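# Stow an unpowered small robot arm into the floor case

## Task

Move the limp, unpowered little robot arm from the desk into the open case on the floor, sitting deep enough that the lid could close, and let it settle there. It must not drop more than a few centimetres on the way. Afterwards open the gripper and back the robot away. The robot itself must not tip over or finish leaning. The result only counts if the arm stays in the case without the robot holding it.

## Robot and tools

Robot: a Hello Robot Stretch 3 with one arm. It has a two-wheeled base (0.33 m long, 0.34 m wide), a mast carrying a lift, and a telescoping arm that sticks out to the robot's right side. The gripper cannot move forward by itself; drive the base to shift it along the robot's front-back line. Turning in place pivots about the point between the drive wheels, 0.05 m behind the front edge. Stowed (arm in, wrist folded), a spin sweeps a 0.28 m radius; an unfolded level wrist reaches beyond that.

Frames: the base frame sits on the floor between the drive wheels, x ahead, y to the left, z upward. hand_pose is reported in it, located where the closed fingertips meet; with all wrist joints at zero its x axis is up, y runs back along the arm toward the mast, z toward the robot's rear. The odometry frame is the base frame at scene start. base_odometry comes from wheel turns only, so wheel slip shows up as motion. Heading is positive leftward, range -3.142 to 3.142.

Tool execute_actions: argument "actions" is a list holding one action or nothing (empty just reports state and pictures). Optional "cameras": a list drawn from head_camera, nav_camera, wrist_camera, all; omitted/null/["all"] gives every camera, [] gives none. An action may contain:
- "base": exactly one of {"translate_m": d}, a relative straight drive in metres from the current spot, positive forward, -1 to 1; or {"rotate_rad": d}, a relative turn in place in radians, positive counter-clockwise seen from above, -3.2 to 3.2. No sideways motion exists.
- "joints": a dict of absolute targets by name: lift_m 0 to 1.1 (arm height on mast), arm_m 0 to 0.52 (extension), wrist_yaw_rad -1.345 to 4.42 (0 along the arm, positive toward the front, 3.0 folded over the base), wrist_pitch_rad -1.57 to 0.451 (0 level, negative tips fingers downward), wrist_roll_rad -2.911 to 2.911 (0 fingers side by side), gripper_m -0.089 to 0.179 (bigger is wider; actual tip gap is about 0.007 less when nearly shut, 0.025 less when fully open, zero below 0.007), head_pan_rad -3.953 to 1.73 (0 ahead, positive left, -1.57 looks along the arm), head_tilt_rad -1.53 to 0.419 (negative looks down). Done tolerances: 0.004 for the metre joints, 0.02 for yaw, roll and head, 0.05 for pitch.
- "contact_limits": only {"arm_m": n}, effort percentage 1 to 100 at which the arm motion halts (contact_stop); smaller is softer, too small halts instantly. It also caps the holding force until the next action.
Base and joint motions start together and may end separately; no action runs beyond 15 s. Joints or base left out of an action may still be driving to an earlier target. Unknown keys or out-of-range numbers reject the whole call with no motion. If a result reports a stop, the remaining movement, wait and finished_scene calls in that same reply are skipped.

wait: {"seconds": 0 to 10}; commands nothing and returns the same report as an empty action.
zoom_image: {"camera": name, "region": [x0, y0, x1, y1]} in pixels of that camera's latest full image, origin top-left, at most 504x504; returns a finer crop.
finished_scene: {"scene": n}; ends the scene for good and reports success. Only call it once the arm rests in the case unaided and the robot is clear.

Result lines: base_status and joint_status give how each commanded motion ended: done (for the base, wheels turned the requested amount even if slipping), off_target (stopped short, may still push), contact_stop, time_out, torque_fault. After the last three the old target is dropped. The arm and lift stop on firm contact and go slack until recommanded; a slack lift can sag under load or keep pressing, and closing fingers on a surface lifts it. Base, wrist and head never stop on contact. A wrist servo pushed hard for several seconds turns off for 10 s and goes limp. on_its_own describes uncommanded joints; its "held at" is the held target, not the position. motor_effort is percent of max, positive toward larger values, bracket = peak during the last action; readings carry fixed biases and noise. Rest effort outside its normal range suggests pushing or carrying. Positive wheel effort pushes forward. lidar_m: 12 distances in 30-degree sectors, 1st straight ahead, counting counter-clockwise (4th left, 7th behind, 10th right), measured in a plane 0.17 m high, range 0.15 to 12 m, "-" means nothing; it misses glass, thin legs, tabletops and the robot, and a low lift can hide sectors 5, 6, 9, 10. wrist_depth_mm and head_depth_mm are 7x7 median depth grids from top-left (wrist 45 to 1000 mm, head 280 to 4000 mm, head image sideways). base_tilt gives forward/right lean in degrees with a few degrees of fixed error.

Cameras: head_camera and nav_camera turn with the head joints; wrist_camera rides on the gripper. Calibration lines give K and T_world_to_cam mapping base frame to camera, with small errors.

Speed: the base is fast (0.30 m/s, 1.9 rad/s) only when lift_m < 0.30, arm_m < 0.03, wrist_yaw_rad > 2.54; otherwise 0.10 m/s and 0.63 rad/s.

Gripping: command gripper_m below the object's width (lower squeezes harder; a stall guard eases overly hard squeezes so things may slip; send a new value to re-squeeze). Release by commanding at least 0.02 above the touch value. Neither the reading nor done confirms a grasp; check images.

Avoid: folding or unfolding the wrist unless lift_m is 0.32 to 0.95, pitch -0.4, roll near 0 (once folded, lift may go to 0.25); yaw below -0.4 without pitch at -0.5 or lower. Pushing on rigid things with the gripper above about 0.45 m, repeat pushes after a contact_stop, driving while gripping or hooking a fixed object, and snagging furniture (worst in reverse) can tip the robot; undo in small steps, unload the gripper, and lower lift to about 0.2 if still tilted. Avoid drops, slams and hard shoves; lower the limp arm gently into the case. The scene keeps running while you think, and loose objects may occasionally get nudged.

Each tool is called after "Emit:" in YAML: its name, and indented under it one key for each argument.

## Session

Emit:
execute_actions:
  actions: []

Scene clock: 0.00 s.
base_odometry: x=+0.000 y=+0.000 heading=+0.000 (m, m, rad; odometry frame)
turned_by_wheels: +0.000 (rad since the last result)
turned_by_imu: +0.000 (rad since the last result)
base_tilt: forward=+2.0 right=+0.0 (deg)
lidar_m: 1.88 2.33 1.49 2.27 2.09 1.92 1.93 2.30 2.10 2.11 2.04 1.87
head_depth_mm: 1706 1761 1742 1731 1710 1709 1679 / 1716 1826 1801 1806 1771 1761 1745 / 1725 1915 1882 1869 1845 1826 1801 / 1749 1989 1971 1941 1924 1897 1878 / 1736 2068 2041 2029 1984 1968 1941 / 1758 2161 2149 2106 2098 2059 2028 / 1764 2254 2243 2221 2174 2151 2124
base_status: not commanded
joint_positions: lift_m=+0.393 arm_m=+0.003 wrist_yaw_rad=+2.963 wrist_pitch_rad=-0.375 wrist_roll_rad=-0.008 gripper_m=+0.037 head_pan_rad=+0.006 head_tilt_rad=+0.014
joint_status: not commanded
motor_effort: left_wheel=-1 right_wheel=+0 lift_m=+34 arm_m=+0 wrist_yaw_rad=+0 wrist_pitch_rad=+8 wrist_roll_rad=+0 gripper_m=+1 head_pan_rad=-1 head_tilt_rad=+0 (%)
hand_pose: x=+0.0195 y=+0.0780 z=+0.4150 quat_wxyz=(+0.193, +0.701, +0.070, +0.683) (m; base frame)
wrist_depth_mm: - - - - - - - / - - - - - - - / - - - - - - - / 956 - - - - - - / 777 - 835 849 861 833 871 / 650 666 - 708 714 714 730 / 559 582 583 586 581 593 601
pictures: head_camera (sideways: a quarter turn clockwise sets it upright), nav_camera (sideways: a quarter turn counterclockwise sets it upright), wrist_camera
Images, in order (width x height): head_camera 896x504, nav_camera 672x504, wrist_camera 644x364.

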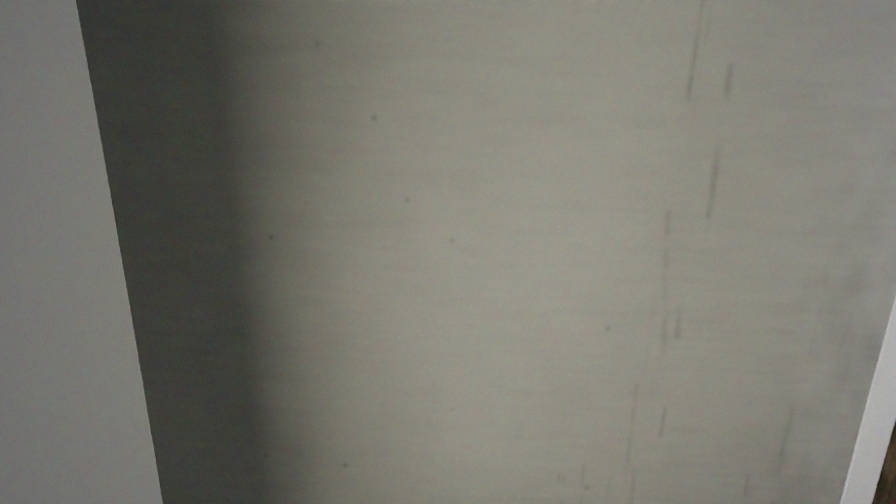

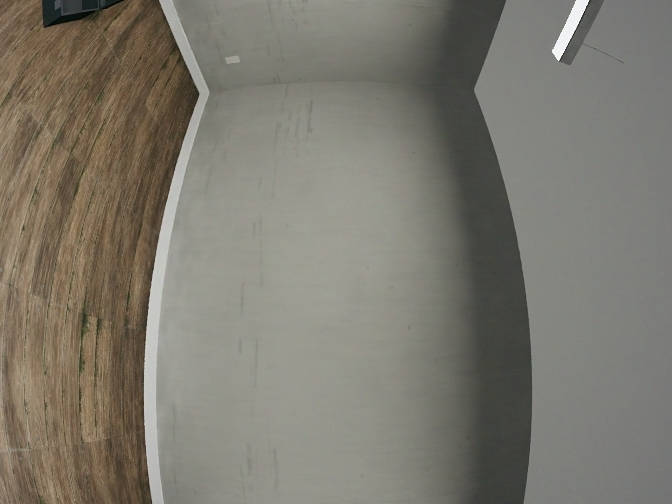

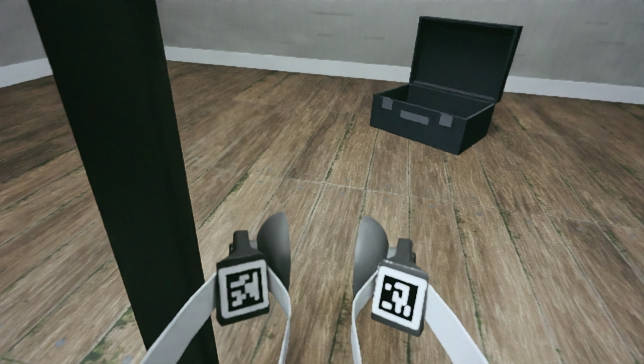

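Emit:
execute_actions:
  actions:
    - {"joints":{"head_pan_rad":1.2,"head_tilt_rad":-0.6}}
  cameras: ["head_camera","nav_camera"]

Emit:
execute_actions:
  actions:
    - {"joints":{"head_pan_rad":-2.8,"head_tilt_rad":-0.5}}
  cameras: ["head_camera","nav_camera"]

Scene clock: 4.47 s.
base_odometry: x=+0.000 y=+0.000 heading=+0.000 (m, m, rad; odometry frame)
turned_by_wheels: +0.000 (rad since the last result)
turned_by_imu: +0.000 (rad since the last result)
base_tilt: forward=+2.0 right=-0.1 (deg)
lidar_m: 1.88 2.34 1.49 2.26 2.09 1.91 1.93 2.30 2.10 2.11 2.04 1.87
head_depth_mm: 1913 2095 2334 2478 1897 1529 1275 / 1909 2090 2332 2485 1890 1512 1267 / 1895 2082 2320 1895 1840 1502 1262 / 1901 2090 2326 2155 1757 1492 1259 / 1899 2079 2342 2456 1787 1494 1249 / 1881 2081 2315 2419 1840 1489 1245 / 1871 2079 2318 2405 1809 1471 1234
base_status: not commanded
joint_positions: lift_m=+0.393 arm_m=+0.003 wrist_yaw_rad=+2.963 wrist_pitch_rad=-0.375 wrist_roll_rad=-0.008 gripper_m=+0.037 head_pan_rad=+1.193 head_tilt_rad=-0.592
joint_status: all done
motor_effort: left_wheel=+1(0) right_wheel=+0(1) lift_m=+35(35) arm_m=+0(0) wrist_yaw_rad=+0(0) wrist_pitch_rad=+8(8) wrist_roll_rad=+0(0) gripper_m=+1(1) head_pan_rad=+3(55) head_tilt_rad=-3(23) (%)
hand_pose: x=+0.0195 y=+0.0780 z=+0.4150 quat_wxyz=(+0.193, +0.701, +0.070, +0.683) (m; base frame)
wrist_depth_mm: - - - - - - - / - - - - - - - / - - - - - - - / 977 - - - - - - / 769 - 822 826 836 861 875 / 653 659 - 688 714 711 714 / 570 577 576 598 574 611 617
pictures: head_camera (sideways: a quarter turn clockwise sets it upright), nav_camera (sideways: a quarter turn counterclockwise sets it upright)
camera_calibration (this result's frames):
head_camera: T_world_to_cam=[[-0.156929, -0.502394, -0.850278, 1.12701], [-0.933112, 0.357465, -0.0389939, 0.0620379], [0.323535, 0.787286, -0.524887, 0.634607], [0, 0, 0, 1]] pos_world=[0.0294318, 0.0444103, 1.29379]
nav_camera: T_world_to_cam=[[0.2396, 0.522354, 0.818375, -1.0235], [0.914261, -0.405022, -0.00915417, 0.0562154], [0.326678, 0.750402, -0.574612, 0.704117], [0, 0, 0, 1]] pos_world=[-0.0361859, 0.0290256, 1.24271]
Images, in order (width x height): head_camera 896x504, nav_camera 672x504.

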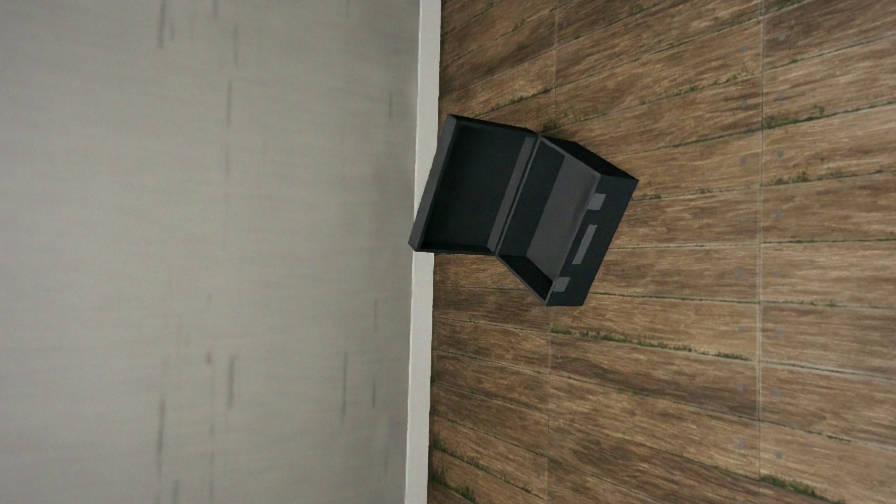

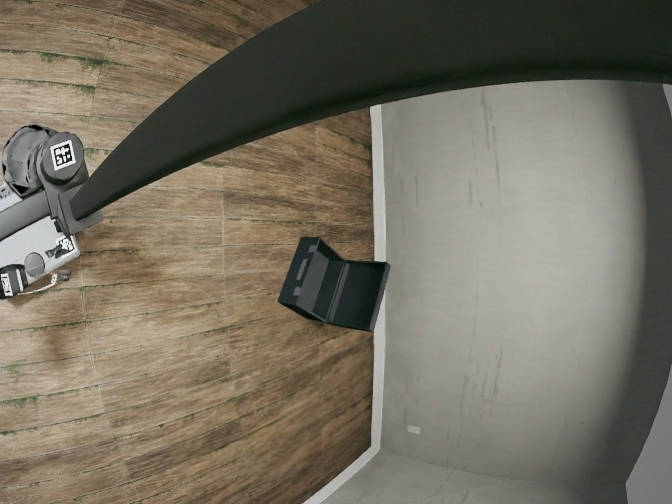

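Scene clock: 6.70 s.
base_odometry: x=+0.000 y=+0.000 heading=+0.000 (m, m, rad; odometry frame)
turned_by_wheels: +0.000 (rad since the last result)
turned_by_imu: +0.000 (rad since the last result)
base_tilt: forward=+1.9 right=-0.1 (deg)
lidar_m: 1.88 2.33 1.50 2.26 2.09 1.91 1.93 2.30 2.10 2.10 2.04 1.87
head_depth_mm: 1716 1814 1929 2071 2122 1637 1334 / 1828 1961 2112 2247 2080 1626 1336 / 1979 2104 2283 2471 2076 1613 1327 / 2148 2306 2522 2627 2072 1608 1316 / 2334 2508 2773 2843 2036 1600 1314 / 2567 2784 3059 2799 2020 1590 1299 / 2524 2651 2830 2837 2026 1578 1305
base_status: not commanded
joint_positions: lift_m=+0.393 arm_m=+0.003 wrist_yaw_rad=+2.963 wrist_pitch_rad=-0.375 wrist_roll_rad=-0.008 gripper_m=+0.037 head_pan_rad=-2.793 head_tilt_rad=-0.507
joint_status: all done
motor_effort: left_wheel=-1(0) right_wheel=+0(0) lift_m=+35(35) arm_m=+0(0) wrist_yaw_rad=+0(0) wrist_pitch_rad=+8(8) wrist_roll_rad=+0(0) gripper_m=+1(1) head_pan_rad=-4(55) head_tilt_rad=+1(8) (%)
hand_pose: x=+0.0195 y=+0.0780 z=+0.4150 quat_wxyz=(+0.193, +0.701, +0.070, +0.683) (m; base frame)
wrist_depth_mm: - - - - - - - / - - - - - - - / - - - - - - - / 985 - - - - - - / 785 - 871 822 864 868 850 / 663 669 - 689 721 717 720 / 576 585 584 590 579 608 619
pictures: head_camera (sideways: a quarter turn clockwise sets it upright), nav_camera (sideways: a quarter turn counterclockwise sets it upright)
camera_calibration (this result's frames):
head_camera: T_world_to_cam=[[0.410378, 0.191371, -0.891609, 1.17745], [0.349815, -0.935969, -0.039884, 0.0553751], [-0.842151, -0.295531, -0.451046, 0.545639], [0, 0, 0, 1]] pos_world=[-0.0430623, -0.0122482, 1.29814]
nav_camera: T_world_to_cam=[[-0.4826, -0.14372, 0.863968, -1.07854], [-0.305748, 0.952031, -0.012417, 0.0679065], [-0.82074, -0.270149, -0.503393, 0.618457], [0, 0, 0, 1]] pos_world=[0.00785082, -0.0525817, 1.244]
Images, in order (width x height): head_camera 896x504, nav_camera 672x504.

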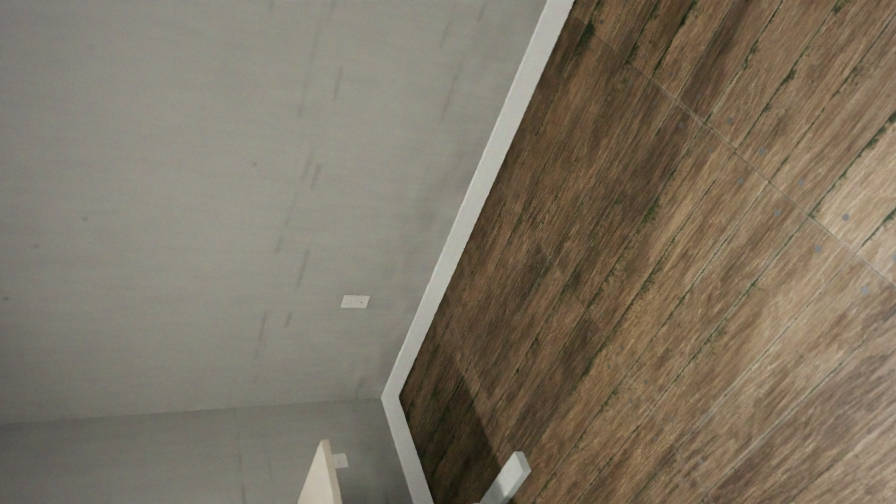

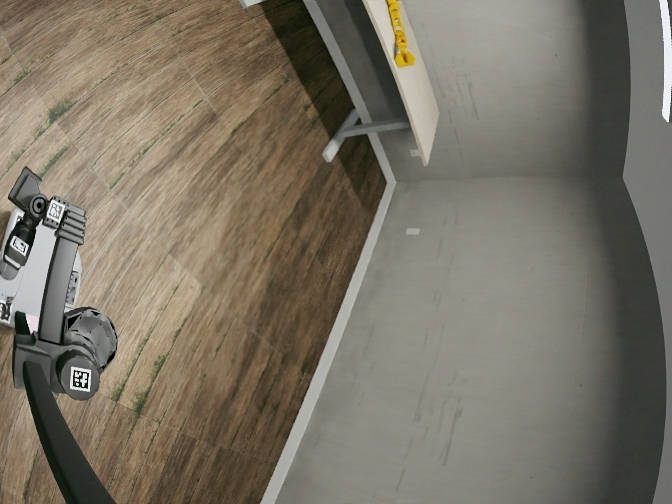

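Emit:
execute_actions:
  actions:
    - {"joints":{"head_pan_rad":-3.55,"head_tilt_rad":-0.4}}
  cameras: ["head_camera","nav_camera"]

Scene clock: 9.47 s.
base_odometry: x=+0.000 y=+0.000 heading=+0.000 (m, m, rad; odometry frame)
turned_by_wheels: +0.000 (rad since the last result)
turned_by_imu: +0.000 (rad since the last result)
base_tilt: forward=+2.0 right=-0.1 (deg)
lidar_m: 1.88 2.33 1.49 2.27 2.09 1.91 1.93 2.29 2.10 2.10 2.03 1.86
head_depth_mm: 1656 1778 1924 2055 2211 1816 1439 / 1648 1770 1904 2051 2193 1789 1440 / 1639 1757 1898 2039 2165 1791 1421 / 1623 1745 1881 2024 2170 1779 1409 / 1624 1739 1857 2020 2136 1764 1403 / 1609 1723 1846 2014 2137 1760 1403 / 1619 1714 1862 1980 2115 1738 1402
base_status: not commanded
joint_positions: lift_m=+0.393 arm_m=+0.003 wrist_yaw_rad=+2.963 wrist_pitch_rad=-0.375 wrist_roll_rad=-0.008 gripper_m=+0.037 head_pan_rad=-3.543 head_tilt_rad=-0.409
joint_status: all done
motor_effort: left_wheel=+0(0) right_wheel=+0(0) lift_m=+35(35) arm_m=+0(0) wrist_yaw_rad=+0(0) wrist_pitch_rad=+8(8) wrist_roll_rad=+0(0) gripper_m=+1(1) head_pan_rad=-5(50) head_tilt_rad=+1(10) (%)
hand_pose: x=+0.0195 y=+0.0780 z=+0.4150 quat_wxyz=(+0.193, +0.701, +0.070, +0.683) (m; base frame)
wrist_depth_mm: - - - - - - - / - - - - - - - / - - - - - - - / 973 - - - - - - / 782 - 843 835 832 847 890 / 666 659 - 682 726 699 724 / 577 574 597 604 573 609 609
pictures: head_camera (sideways: a quarter turn clockwise sets it upright), nav_camera (sideways: a quarter turn counterclockwise sets it upright)
camera_calibration (this result's frames):
head_camera: T_world_to_cam=[[0.347859, -0.104559, -0.931698, 1.23014], [-0.385691, -0.921736, -0.0405605, 0.0607476], [-0.854539, 0.373457, -0.360962, 0.428486], [0, 0, 0, 1]] pos_world=[-0.0383286, 0.024595, 1.30325]
nav_camera: T_world_to_cam=[[-0.370497, 0.189619, 0.909272, -1.13832], [0.423932, 0.905551, -0.0161055, 0.0682593], [-0.826446, 0.379502, -0.41589, 0.504631], [0, 0, 0, 1]] pos_world=[-0.0336307, -0.0374739, 1.24601]
Images, in order (width x height): head_camera 896x504, nav_camera 672x504.

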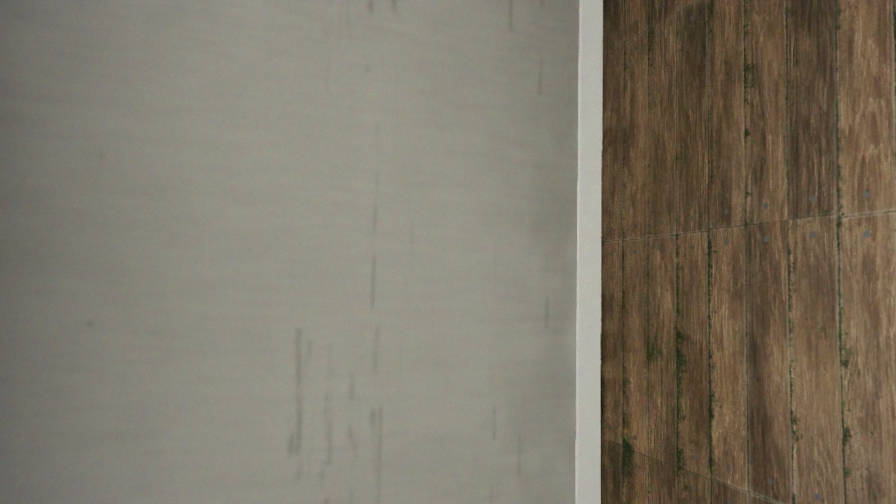

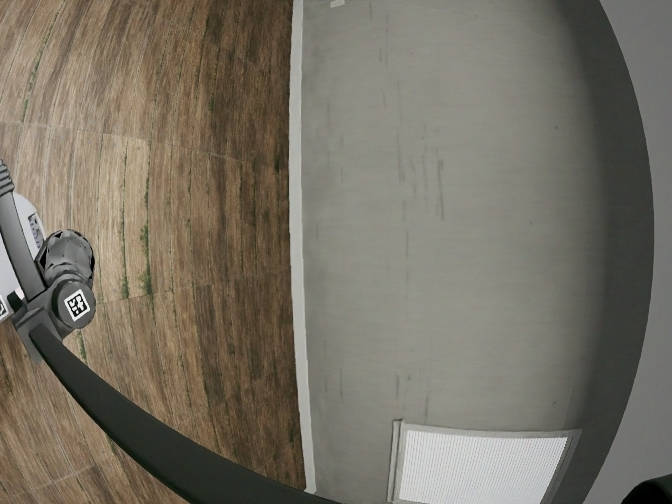

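Wrong way.

Emit:
execute_actions:
  actions:
    - {"joints":{"head_pan_rad":-2.05,"head_tilt_rad":-0.4,"lift_m":0.28}}
  cameras: ["head_camera","nav_camera"]

Scene clock: 13.33 s.
base_odometry: x=+0.000 y=+0.000 heading=+0.000 (m, m, rad; odometry frame)
turned_by_wheels: +0.000 (rad since the last result)
turned_by_imu: +0.000 (rad since the last result)
base_tilt: forward=+2.0 right=-0.1 (deg)
lidar_m: 1.87 2.33 1.50 2.27 2.09 1.92 1.93 2.30 2.10 2.11 2.03 1.86
head_depth_mm: 2304 2442 2632 2868 2452 1812 1442 / 2260 2425 2580 2829 2406 1802 1427 / 2212 2402 2530 2832 2412 1782 1426 / 2188 2361 2457 2740 2367 1770 1419 / 2194 2332 2479 2686 2349 1756 1403 / 2148 2296 2433 2618 2273 1750 1414 / 2103 2236 2380 2636 2330 1744 1398
base_status: not commanded
joint_positions: lift_m=+0.280 arm_m=+0.003 wrist_yaw_rad=+2.963 wrist_pitch_rad=-0.377 wrist_roll_rad=-0.008 gripper_m=+0.037 head_pan_rad=-2.057 head_tilt_rad=-0.408
joint_status: all done
motor_effort: left_wheel=+0(0) right_wheel=+0(0) lift_m=+30(30) arm_m=+0(0) wrist_yaw_rad=+0(0) wrist_pitch_rad=+9(9) wrist_roll_rad=+0(0) gripper_m=+1(1) head_pan_rad=+4(56) head_tilt_rad=+2(2) (%)
hand_pose: x=+0.0195 y=+0.0779 z=+0.3023 quat_wxyz=(+0.194, +0.701, +0.071, +0.683) (m; base frame)
wrist_depth_mm: - - - - - - - / - - - - - - - / - - - - - - - / 774 - 792 804 824 863 867 / 630 - 662 655 668 679 701 / 521 520 - 542 566 561 573 / 457 - - 470 457 480 485
pictures: head_camera (sideways: a quarter turn clockwise sets it upright), nav_camera (sideways: a quarter turn counterclockwise sets it upright)
camera_calibration (this result's frames):
head_camera: T_world_to_cam=[[0.133698, 0.337509, -0.931779, 1.23156], [0.885547, -0.462775, -0.0405616, 0.0529945], [-0.444894, -0.819712, -0.360753, 0.425715], [0, 0, 0, 1]] pos_world=[-0.0221881, -0.042173, 1.30326]
nav_camera: T_world_to_cam=[[-0.220379, -0.352828, 0.909365, -1.13936], [-0.866172, 0.499487, -0.0161137, 0.0761396], [-0.448531, -0.791218, -0.415686, 0.502061], [0, 0, 0, 1]] pos_world=[0.0400493, -0.042788, 1.24602]
Images, in order (width x height): head_camera 896x504, nav_camera 672x504.

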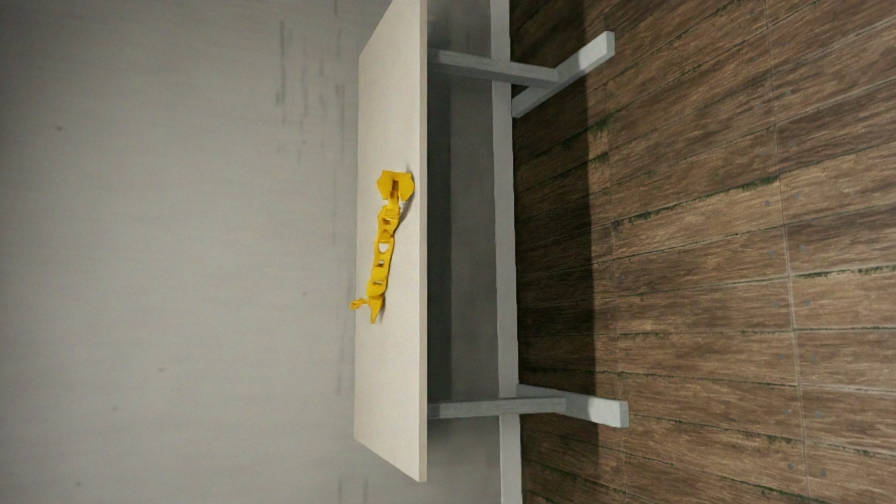

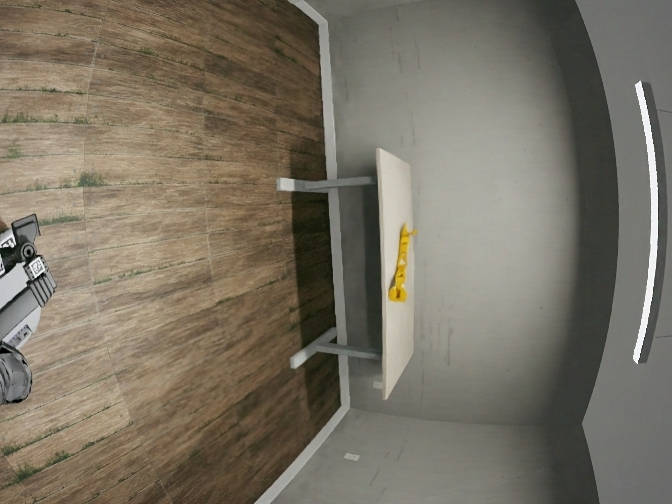

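Emit:
execute_actions:
  actions:
    - {"base":{"rotate_rad":-2.125}}
  cameras: []

Emit:
execute_actions:
  actions:
    - {"base":{"translate_m":1.0}}
  cameras: []

Emit:
execute_actions:
  actions:
    - {"base":{"translate_m":0.3}}
  cameras: []

Emit:
execute_actions:
  actions:
    - {"base":{"rotate_rad":1.77},"joints":{"head_pan_rad":-1.57,"head_tilt_rad":-0.75}}
  cameras: []

Emit:
execute_actions:
  actions:
    - {"joints":{"lift_m":0.93,"wrist_pitch_rad":-0.4}}
  cameras: ["head_camera","nav_camera"]

Scene clock: 27.33 s.
base_odometry: x=+0.000 y=+0.000 heading=-2.125 (m, m, rad; odometry frame)
turned_by_wheels: -2.125 (rad since the last result)
turned_by_imu: -2.133 (rad since the last result)
base_tilt: forward=+2.1 right=-0.1 (deg)
lidar_m: 2.36 2.10 2.07 1.87 1.87 2.28 1.49 2.26 2.12 1.91 1.93 2.30
head_depth_mm: 2258 2345 2483 2568 2440 1813 1447 / 2413 2581 2754 2895 2438 1795 1427 / 2305 2478 2691 2947 2405 1791 1431 / 2120 2249 2416 2676 2365 1773 1418 / 1953 2095 2236 2412 2340 1761 1410 / 1832 1932 2063 2230 2263 1759 1404 / 1702 1810 1925 2050 2126 1736 1400
base_status: done
joint_positions: lift_m=+0.280 arm_m=+0.003 wrist_yaw_rad=+2.963 wrist_pitch_rad=-0.377 wrist_roll_rad=-0.008 gripper_m=+0.037 head_pan_rad=-2.057 head_tilt_rad=-0.407
joint_status: not commanded
motor_effort: left_wheel=+2(9) right_wheel=-4(8) lift_m=+30(30) arm_m=+0(0) wrist_yaw_rad=+0(0) wrist_pitch_rad=+8(8) wrist_roll_rad=+0(0) gripper_m=+1(1) head_pan_rad=+3(4) head_tilt_rad=+2(2) (%)
hand_pose: x=+0.0195 y=+0.0779 z=+0.3022 quat_wxyz=(+0.194, +0.701, +0.071, +0.683) (m; base frame)
wrist_depth_mm: - - - - - - - / - - - - - - - / - - - - - - - / 786 - 794 822 834 857 892 / 615 - 661 664 685 668 693 / 526 529 - 546 569 561 565 / 453 - - 469 457 473 488
pictures: none
No camera images: the call's "cameras" was empty. Leave "cameras" out to get every camera's image.

Scene clock: 32.33 s.
base_odometry: x=-0.526 y=-0.851 heading=-2.125 (m, m, rad; odometry frame)
turned_by_wheels: +0.000 (rad since the last result)
turned_by_imu: +0.000 (rad since the last result)
base_tilt: forward=+2.0 right=+0.0 (deg)
lidar_m: 1.55 1.16 1.90 2.02 2.06 2.50 2.50 3.08 1.92 1.74 1.75 1.36
head_depth_mm: 2486 2773 3090 3383 2444 1793 1440 / 2292 2489 2753 3023 2437 1796 1433 / 2088 2244 2457 2675 2403 1796 1424 / 1917 2046 2257 2423 2369 1778 1421 / 1771 1896 2030 2187 2250 1753 1405 / 1648 1753 1880 2010 2131 1749 1413 / 1538 1630 1746 1852 1969 1747 1400
base_status: done
joint_positions: lift_m=+0.280 arm_m=+0.003 wrist_yaw_rad=+2.963 wrist_pitch_rad=-0.377 wrist_roll_rad=-0.008 gripper_m=+0.037 head_pan_rad=-2.057 head_tilt_rad=-0.407
joint_status: not commanded
motor_effort: left_wheel=+2(8) right_wheel=-4(6) lift_m=+31(31) arm_m=+0(0) wrist_yaw_rad=+0(0) wrist_pitch_rad=+9(9) wrist_roll_rad=+0(0) gripper_m=+1(1) head_pan_rad=+4(3) head_tilt_rad=+1(1) (%)
hand_pose: x=+0.0195 y=+0.0779 z=+0.3022 quat_wxyz=(+0.194, +0.701, +0.071, +0.683) (m; base frame)
wrist_depth_mm: - - - - - - - / - - - - - - - / - - - - - - - / 769 - 812 830 842 838 817 / 627 - 670 648 681 668 679 / 517 515 - 542 553 561 568 / 456 - - 475 460 479 485
pictures: none
No camera images: the call's "cameras" was empty. Leave "cameras" out to get every camera's image.

Scene clock: 35.17 s.
base_odometry: x=-0.684 y=-1.106 heading=-2.124 (m, m, rad; odometry frame)
turned_by_wheels: +0.000 (rad since the last result)
turned_by_imu: +0.000 (rad since the last result)
base_tilt: forward=+1.9 right=+0.0 (deg)
lidar_m: 1.25 0.91 1.53 2.06 2.11 2.56 2.80 2.98 1.86 1.68 1.69 1.10
head_depth_mm: 2467 2666 3012 3289 2453 1809 1439 / 2208 2402 2664 2958 2440 1784 1429 / 2032 2170 2389 2592 2403 1792 1422 / 1857 1990 2164 2359 2375 1787 1419 / 1729 1846 1980 2118 2235 1769 1412 / 1594 1690 1818 1949 2039 1752 1402 / 1484 1574 1678 1790 1912 1747 1402
base_status: done
joint_positions: lift_m=+0.280 arm_m=+0.003 wrist_yaw_rad=+2.963 wrist_pitch_rad=-0.377 wrist_roll_rad=-0.008 gripper_m=+0.037 head_pan_rad=-2.057 head_tilt_rad=-0.407
joint_status: not commanded
motor_effort: left_wheel=+3(10) right_wheel=-4(7) lift_m=+31(31) arm_m=+0(0) wrist_yaw_rad=+0(0) wrist_pitch_rad=+9(9) wrist_roll_rad=+0(0) gripper_m=+1(1) head_pan_rad=+4(4) head_tilt_rad=+1(2) (%)
hand_pose: x=+0.0195 y=+0.0779 z=+0.3022 quat_wxyz=(+0.194, +0.701, +0.071, +0.683) (m; base frame)
wrist_depth_mm: - - - - - - - / - - - - - - - / - - - - - - 814 / 783 - 785 829 825 789 801 / 626 - 675 648 675 686 688 / 532 521 - 539 568 558 567 / 460 - - 476 464 470 484
pictures: none
No camera images: the call's "cameras" was empty. Leave "cameras" out to get every camera's image.

Scene clock: 37.63 s.
base_odometry: x=-0.684 y=-1.106 heading=-0.355 (m, m, rad; odometry frame)
turned_by_wheels: +1.770 (rad since the last result)
turned_by_imu: +1.777 (rad since the last result)
base_tilt: forward=+1.9 right=-0.1 (deg)
lidar_m: 2.07 2.19 3.06 2.80 2.34 1.74 1.68 1.10 1.11 1.25 0.91 1.82
head_depth_mm: 1047 1178 1179 894 690 1382 1188 / 1057 1178 1175 887 696 1376 1181 / 1050 1186 1161 833 731 1360 1175 / 1048 1185 1144 866 726 1351 1169 / 1059 1180 1139 867 723 1348 1164 / 1051 1181 1121 857 737 1337 1163 / 1052 1183 1111 853 733 1324 1151
base_status: done
joint_positions: lift_m=+0.280 arm_m=+0.003 wrist_yaw_rad=+2.963 wrist_pitch_rad=-0.377 wrist_roll_rad=-0.008 gripper_m=+0.037 head_pan_rad=-1.577 head_tilt_rad=-0.741
joint_status: all done
motor_effort: left_wheel=-3(6) right_wheel=+4(11) lift_m=+31(31) arm_m=-1(0) wrist_yaw_rad=+0(0) wrist_pitch_rad=+9(9) wrist_roll_rad=+0(0) gripper_m=+0(0) head_pan_rad=+3(39) head_tilt_rad=-3(19) (%)
hand_pose: x=+0.0195 y=+0.0778 z=+0.3022 quat_wxyz=(+0.194, +0.701, +0.071, +0.683) (m; base frame)
wrist_depth_mm: - - - - - - - / - - - - - - - / - - - - - - - / 770 - 797 838 834 863 857 / 624 - 671 660 690 677 696 / 522 521 - 542 566 562 566 / 457 - - 480 464 484 488
pictures: none
No camera images: the call's "cameras" was empty. Leave "cameras" out to get every camera's image.

Scene clock: 44.37 s.
base_odometry: x=-0.684 y=-1.106 heading=-0.355 (m, m, rad; odometry frame)
turned_by_wheels: +0.000 (rad since the last result)
turned_by_imu: +0.001 (rad since the last result)
base_tilt: forward=+2.1 right=-0.1 (deg)
lidar_m: 2.06 2.19 3.07 2.81 2.34 1.74 1.69 1.10 1.12 1.25 0.91 1.82
head_depth_mm: 1050 1182 1179 895 - - 1173 / 1047 1179 1170 886 - - 1167 / 1050 1184 1158 836 751 - 1150 / 1053 1190 1141 861 748 - - / 1051 1176 1131 870 741 - 1140 / 1052 1185 1120 860 737 - 1150 / 1057 1191 1104 852 733 1321 1149
base_status: not commanded
joint_positions: lift_m=+0.930 arm_m=+0.003 wrist_yaw_rad=+2.963 wrist_pitch_rad=-0.414 wrist_roll_rad=-0.008 gripper_m=+0.037 head_pan_rad=-1.577 head_tilt_rad=-0.741
joint_status: all done
motor_effort: left_wheel=-3(4) right_wheel=+3(4) lift_m=+40(40) arm_m=-1(0) wrist_yaw_rad=+0(0) wrist_pitch_rad=+8(9) wrist_roll_rad=+0(0) gripper_m=+1(1) head_pan_rad=+4(4) head_tilt_rad=-4(4) (%)
hand_pose: x=+0.0187 y=+0.0733 z=+0.9433 quat_wxyz=(+0.207, +0.699, +0.084, +0.679) (m; base frame)
wrist_depth_mm: - - - - - - - / - - - - - - - / - - - - - - - / - - - - - - - / - - - - - - - / - - - - - - - / - - - - - - -
pictures: head_camera (sideways: a quarter turn clockwise sets it upright), nav_camera (sideways: a quarter turn counterclockwise sets it upright)
camera_calibration (this result's frames):
head_camera: T_world_to_cam=[[-0.0357705, 0.645471, -0.762947, 1.01242], [0.999253, 0.0119331, -0.036754, 0.047327], [-0.0146194, -0.763691, -0.645416, 0.793471], [0, 0, 0, 1]] pos_world=[0.00052312, -0.0480844, 1.28628]
nav_camera: T_world_to_cam=[[-0.0339529, -0.688844, 0.724114, -0.89896], [-0.998945, 0.0458038, -0.00326652, 0.0602197], [-0.030917, -0.723461, -0.689673, 0.855973], [0, 0, 0, 1]] pos_world=[0.0560981, -0.0027391, 1.24149]
Images, in order (width x height): head_camera 896x504, nav_camera 672x504.

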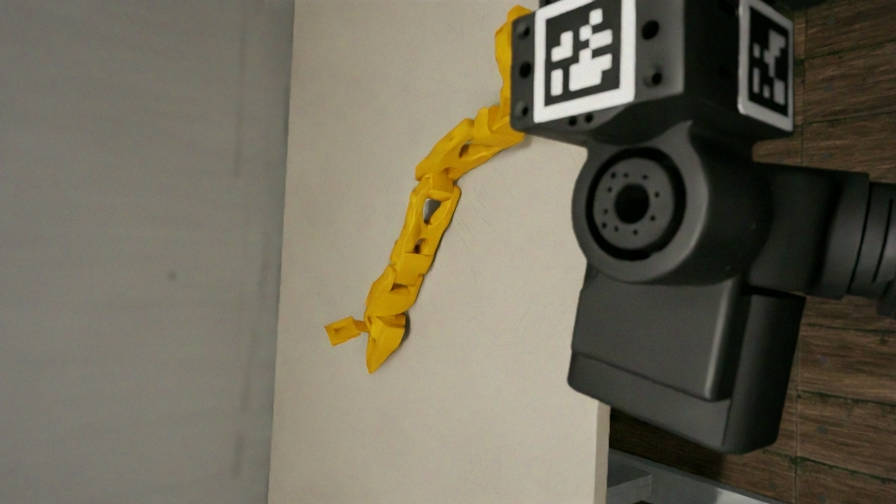

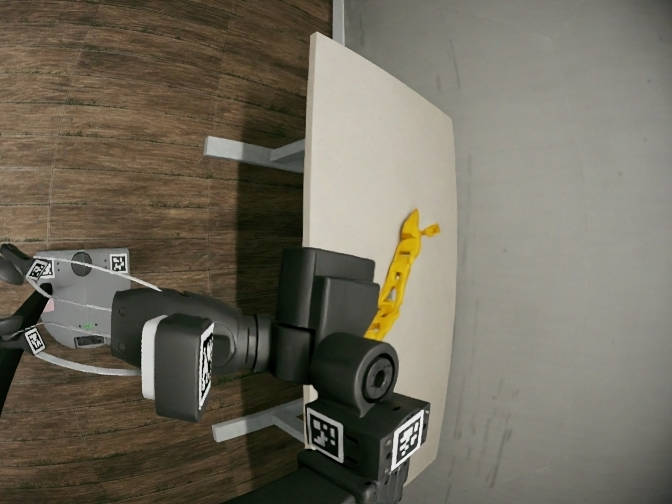

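Emit:
execute_actions:
  actions:
    - {"joints":{"wrist_yaw_rad":0}}
  cameras: []

Emit:
execute_actions:
  actions:
    - {"base":{"translate_m":0.25},"joints":{"lift_m":1.1,"wrist_pitch_rad":-1.5,"gripper_m":0.0,"head_pan_rad":-1.9}}

Scene clock: 52.07 s.
base_odometry: x=-0.684 y=-1.106 heading=-0.355 (m, m, rad; odometry frame)
turned_by_wheels: +0.000 (rad since the last result)
turned_by_imu: +0.001 (rad since the last result)
base_tilt: forward=+2.0 right=+0.0 (deg)
lidar_m: 2.07 2.19 3.07 2.80 2.34 1.74 1.68 1.10 1.12 1.25 0.91 1.82
head_depth_mm: 1050 1178 1179 900 - - - / 1049 1184 1169 887 - - - / 1049 1183 1160 841 - - - / 1050 1181 1145 874 - - - / 1049 1181 1130 872 722 1341 1162 / 1058 1182 1125 860 740 1336 1162 / 1050 1194 1114 854 733 1326 1156
base_status: not commanded
joint_positions: lift_m=+0.930 arm_m=+0.003 wrist_yaw_rad=+0.002 wrist_pitch_rad=-0.414 wrist_roll_rad=-0.008 gripper_m=+0.037 head_pan_rad=-1.577 head_tilt_rad=-0.741
joint_status: all done
motor_effort: left_wheel=-3(3) right_wheel=+3(4) lift_m=+39(39) arm_m=-1(0) wrist_yaw_rad=-1(1) wrist_pitch_rad=+8(8) wrist_roll_rad=+0(0) gripper_m=+1(1) head_pan_rad=+3(4) head_tilt_rad=-4(4) (%)
hand_pose: x=-0.0210 y=-0.3728 z=+0.9433 quat_wxyz=(+0.695, +0.147, -0.689, -0.145) (m; base frame)
wrist_depth_mm: 907 925 923 896 888 855 870 / - - - 994 940 956 954 / - 809 805 830 852 862 896 / 607 605 610 592 644 653 671 / 483 499 512 513 478 534 549 / 418 425 - 436 399 353 443 / 375 375 366 375 372 359 391
pictures: none
No camera images: the call's "cameras" was empty. Leave "cameras" out to get every camera's image.

Scene clock: 55.97 s.
base_odometry: x=-0.449 y=-1.193 heading=-0.355 (m, m, rad; odometry frame)
turned_by_wheels: +0.000 (rad since the last result)
turned_by_imu: +0.000 (rad since the last result)
base_tilt: forward=+1.9 right=+0.0 (deg)
lidar_m: 1.82 1.93 2.69 2.74 2.69 2.00 1.93 1.29 1.30 0.83 1.31 1.83
head_depth_mm: - - - - 1568 1372 1180 / - - - - 1542 1366 1183 / - - - - 1496 1352 1178 / - - - - 760 - 1123 / - - - - - - - / - - - - - - - / - - - - - - 1110
base_status: done
joint_positions: lift_m=+1.100 arm_m=+0.003 wrist_yaw_rad=+0.002 wrist_pitch_rad=-1.496 wrist_roll_rad=-0.008 gripper_m=+0.000 head_pan_rad=-1.893 head_tilt_rad=-0.741
joint_status: all done
motor_effort: left_wheel=-3(3) right_wheel=+3(8) lift_m=+39(41) arm_m=+0(1) wrist_yaw_rad=-1(2) wrist_pitch_rad=-2(6) wrist_roll_rad=+0(0) gripper_m=-2(80) head_pan_rad=-4(33) head_tilt_rad=-4(3) (%)
hand_pose: x=-0.0216 y=-0.1431 z=+0.9809 quat_wxyz=(+0.521, +0.483, -0.516, -0.479) (m; base frame)
wrist_depth_mm: - - - - - - - / - - - - - - - / - - - - - - - / - - - - - - - / - - - - - - - / - - - - - - - / - - - - - - -
pictures: head_camera (sideways: a quarter turn clockwise sets it upright), nav_camera (sideways: a quarter turn counterclockwise sets it upright), wrist_camera
camera_calibration (this result's frames):
head_camera: T_world_to_cam=[[0.166701, 0.624598, -0.762947, 1.01118], [0.953432, -0.29936, -0.036754, 0.0476065], [-0.251352, -0.721291, -0.645416, 0.794915], [0, 0, 0, 1]] pos_world=[-0.0141515, -0.0439669, 1.28628]
nav_camera: T_world_to_cam=[[-0.246455, -0.644142, 0.724114, -0.897664], [-0.935187, 0.354139, -0.00326653, 0.0598308], [-0.254333, -0.677987, -0.689673, 0.857336], [0, 0, 0, 1]] pos_world=[0.0527681, -0.0181494, 1.24149]
wrist_camera: T_world_to_cam=[[-0.998285, -0.0573108, -0.0119179, -0.0119038], [-0.0580985, 0.994926, 0.0821344, 0.0997893], [0.0071503, 0.0826859, -0.99655, 1.14885], [0, 0, 0, 1]] pos_world=[-0.0143004, -0.194959, 1.13655]
Images, in order (width x height): head_camera 896x504, nav_camera 672x504, wrist_camera 644x364.

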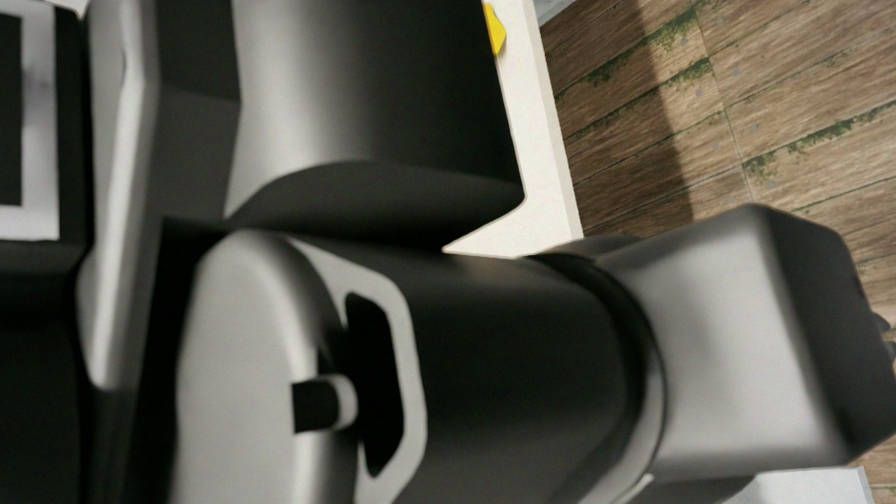

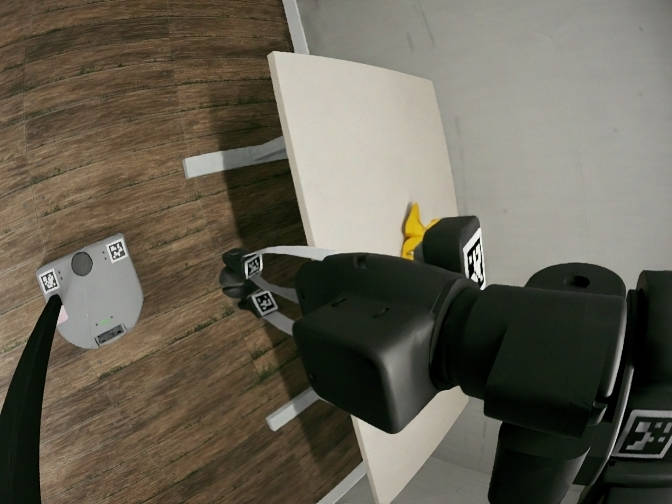

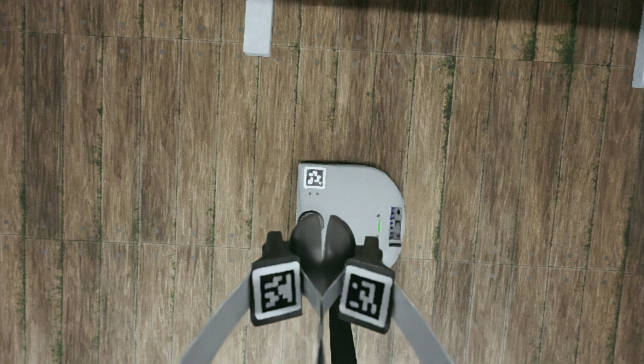

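Emit:
execute_actions:
  actions:
    - {"base":{"rotate_rad":1.0}}
  cameras: []

Emit:
execute_actions:
  actions:
    - {"base":{"translate_m":-0.22}}
  cameras: []

Emit:
execute_actions:
  actions:
    - {"base":{"rotate_rad":-1.0},"joints":{"arm_m":0.35,"head_pan_rad":-1.6,"head_tilt_rad":-0.9}}

Scene clock: 66.20 s.
base_odometry: x=-0.449 y=-1.193 heading=+0.645 (m, m, rad; odometry frame)
turned_by_wheels: +1.000 (rad since the last result)
turned_by_imu: +1.005 (rad since the last result)
base_tilt: forward=+1.9 right=-0.1 (deg)
lidar_m: 2.55 2.74 2.82 2.02 1.94 1.29 1.32 0.83 0.84 1.74 1.81 1.90
head_depth_mm: - - - - 720 1319 1192 / - - - - 738 1333 1173 / - - - - 1496 1366 1177 / - - - - 1593 - 1124 / - - - - - - - / - - - - - - - / - - - - - - 1129
base_status: done
joint_positions: lift_m=+1.100 arm_m=+0.003 wrist_yaw_rad=+0.002 wrist_pitch_rad=-1.496 wrist_roll_rad=-0.008 gripper_m=+0.000 head_pan_rad=-1.893 head_tilt_rad=-0.741
joint_status: not commanded
motor_effort: left_wheel=-3(6) right_wheel=+4(8) lift_m=+39(38) arm_m=+0(1) wrist_yaw_rad=-1(1) wrist_pitch_rad=-2(2) wrist_roll_rad=+0(0) gripper_m=-2(2) head_pan_rad=-4(5) head_tilt_rad=-3(4) (%)
hand_pose: x=-0.0216 y=-0.1430 z=+0.9809 quat_wxyz=(+0.521, +0.483, -0.515, -0.479) (m; base frame)
wrist_depth_mm: - - - - - - 411 / - - - - - - 428 / - - - - - - - / - - - - - - - / - - - - - - - / - - - - - - - / - - - - - - -
pictures: none
No camera images: the call's "cameras" was empty. Leave "cameras" out to get every camera's image.

Scene clock: 69.37 s.
base_odometry: x=-0.625 y=-1.325 heading=+0.645 (m, m, rad; odometry frame)
turned_by_wheels: +0.000 (rad since the last result)
turned_by_imu: +0.000 (rad since the last result)
base_tilt: forward=+1.9 right=-0.1 (deg)
lidar_m: 2.71 2.95 2.66 1.91 1.83 1.09 1.12 1.07 0.69 1.48 1.94 2.02
head_depth_mm: - - - - 722 604 521 / - - - - 718 600 547 / - - - - 710 598 1150 / - - - - 728 - 1128 / - - - - - - - / - - - - - - - / - - - - - - 1130
base_status: done
joint_positions: lift_m=+1.100 arm_m=+0.003 wrist_yaw_rad=+0.002 wrist_pitch_rad=-1.496 wrist_roll_rad=-0.008 gripper_m=+0.000 head_pan_rad=-1.893 head_tilt_rad=-0.741
joint_status: not commanded
motor_effort: left_wheel=-2(6) right_wheel=+4(4) lift_m=+39(39) arm_m=+0(0) wrist_yaw_rad=-2(1) wrist_pitch_rad=-2(2) wrist_roll_rad=+0(0) gripper_m=-1(1) head_pan_rad=-4(5) head_tilt_rad=-4(3) (%)
hand_pose: x=-0.0216 y=-0.1430 z=+0.9809 quat_wxyz=(+0.521, +0.483, -0.515, -0.479) (m; base frame)
wrist_depth_mm: - - - - 403 403 407 / - - - - - 414 412 / - - - - - 414 419 / - - - - - 421 420 / - - - - - 432 424 / - - - - - - 428 / - - - - - - 435
pictures: none
No camera images: the call's "cameras" was empty. Leave "cameras" out to get every camera's image.

Scene clock: 73.13 s.
base_odometry: x=-0.625 y=-1.325 heading=-0.355 (m, m, rad; odometry frame)
turned_by_wheels: -1.000 (rad since the last result)
turned_by_imu: -1.004 (rad since the last result)
base_tilt: forward=+2.1 right=-0.2 (deg)
lidar_m: 1.94 2.04 2.85 2.96 2.53 1.88 1.81 1.09 1.10 1.07 0.69 1.56
head_depth_mm: 933 1052 921 712 644 1234 1138 / 933 1059 914 725 638 1227 1128 / 927 1045 913 731 636 1227 1121 / - 1051 833 741 633 1218 1124 / 923 1043 891 739 626 1213 1115 / 922 1038 883 729 624 1208 1113 / 928 1029 881 728 621 1183 1103
base_status: done
joint_positions: lift_m=+1.100 arm_m=+0.350 wrist_yaw_rad=+0.000 wrist_pitch_rad=-1.497 wrist_roll_rad=-0.008 gripper_m=+0.000 head_pan_rad=-1.607 head_tilt_rad=-0.889
joint_status: all done
motor_effort: left_wheel=+3(6) right_wheel=-4(7) lift_m=+39(39) arm_m=+3(1) wrist_yaw_rad=+0(1) wrist_pitch_rad=-2(2) wrist_roll_rad=+0(0) gripper_m=-1(2) head_pan_rad=+3(32) head_tilt_rad=-5(14) (%)
hand_pose: x=-0.0216 y=-0.4895 z=+0.9809 quat_wxyz=(+0.520, +0.483, -0.516, -0.480) (m; base frame)
wrist_depth_mm: 409 402 408 403 399 403 408 / 405 414 407 397 369 406 408 / 414 411 414 413 403 414 414 / 417 423 423 419 420 394 423 / 426 426 422 429 421 422 420 / 431 427 430 - 428 425 390 / 433 429 438 432 432 436 369
pictures: head_camera (sideways: a quarter turn clockwise sets it upright), nav_camera (sideways: a quarter turn counterclockwise sets it upright), wrist_camera
camera_calibration (this result's frames):
head_camera: T_world_to_cam=[[-0.0124969, 0.751584, -0.659519, 0.877487], [0.999347, -0.0129769, -0.0337246, 0.0433757], [-0.0339054, -0.659509, -0.750931, 0.930824], [0, 0, 0, 1]] pos_world=[-0.000821505, -0.045056, 1.27917]
nav_camera: T_world_to_cam=[[-0.0582787, -0.786639, 0.614657, -0.756182], [-0.997109, 0.0759425, 0.00265044, 0.0525052], [-0.0487635, -0.612725, -0.78879, 0.984979], [0, 0, 0, 1]] pos_world=[0.0563151, 0.00469198, 1.2416]
wrist_camera: T_world_to_cam=[[-0.998384, -0.0555576, -0.011982, -0.0308287], [-0.056365, 0.994931, 0.0832819, 0.443341], [0.0072943, 0.0838227, -0.996454, 1.17797], [0, 0, 0, 1]] pos_world=[-0.0143824, -0.541546, 1.1365]
Images, in order (width x height): head_camera 896x504, nav_camera 672x504, wrist_camera 644x364.

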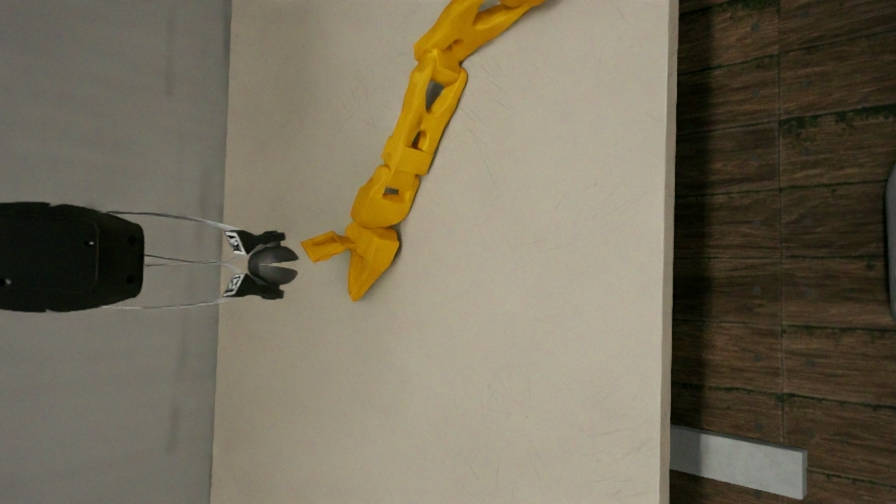

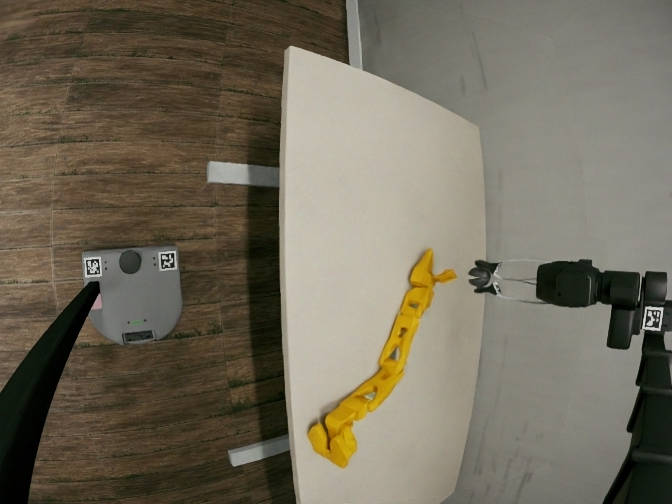

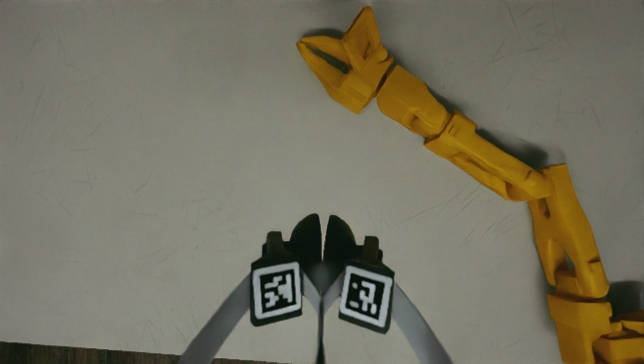

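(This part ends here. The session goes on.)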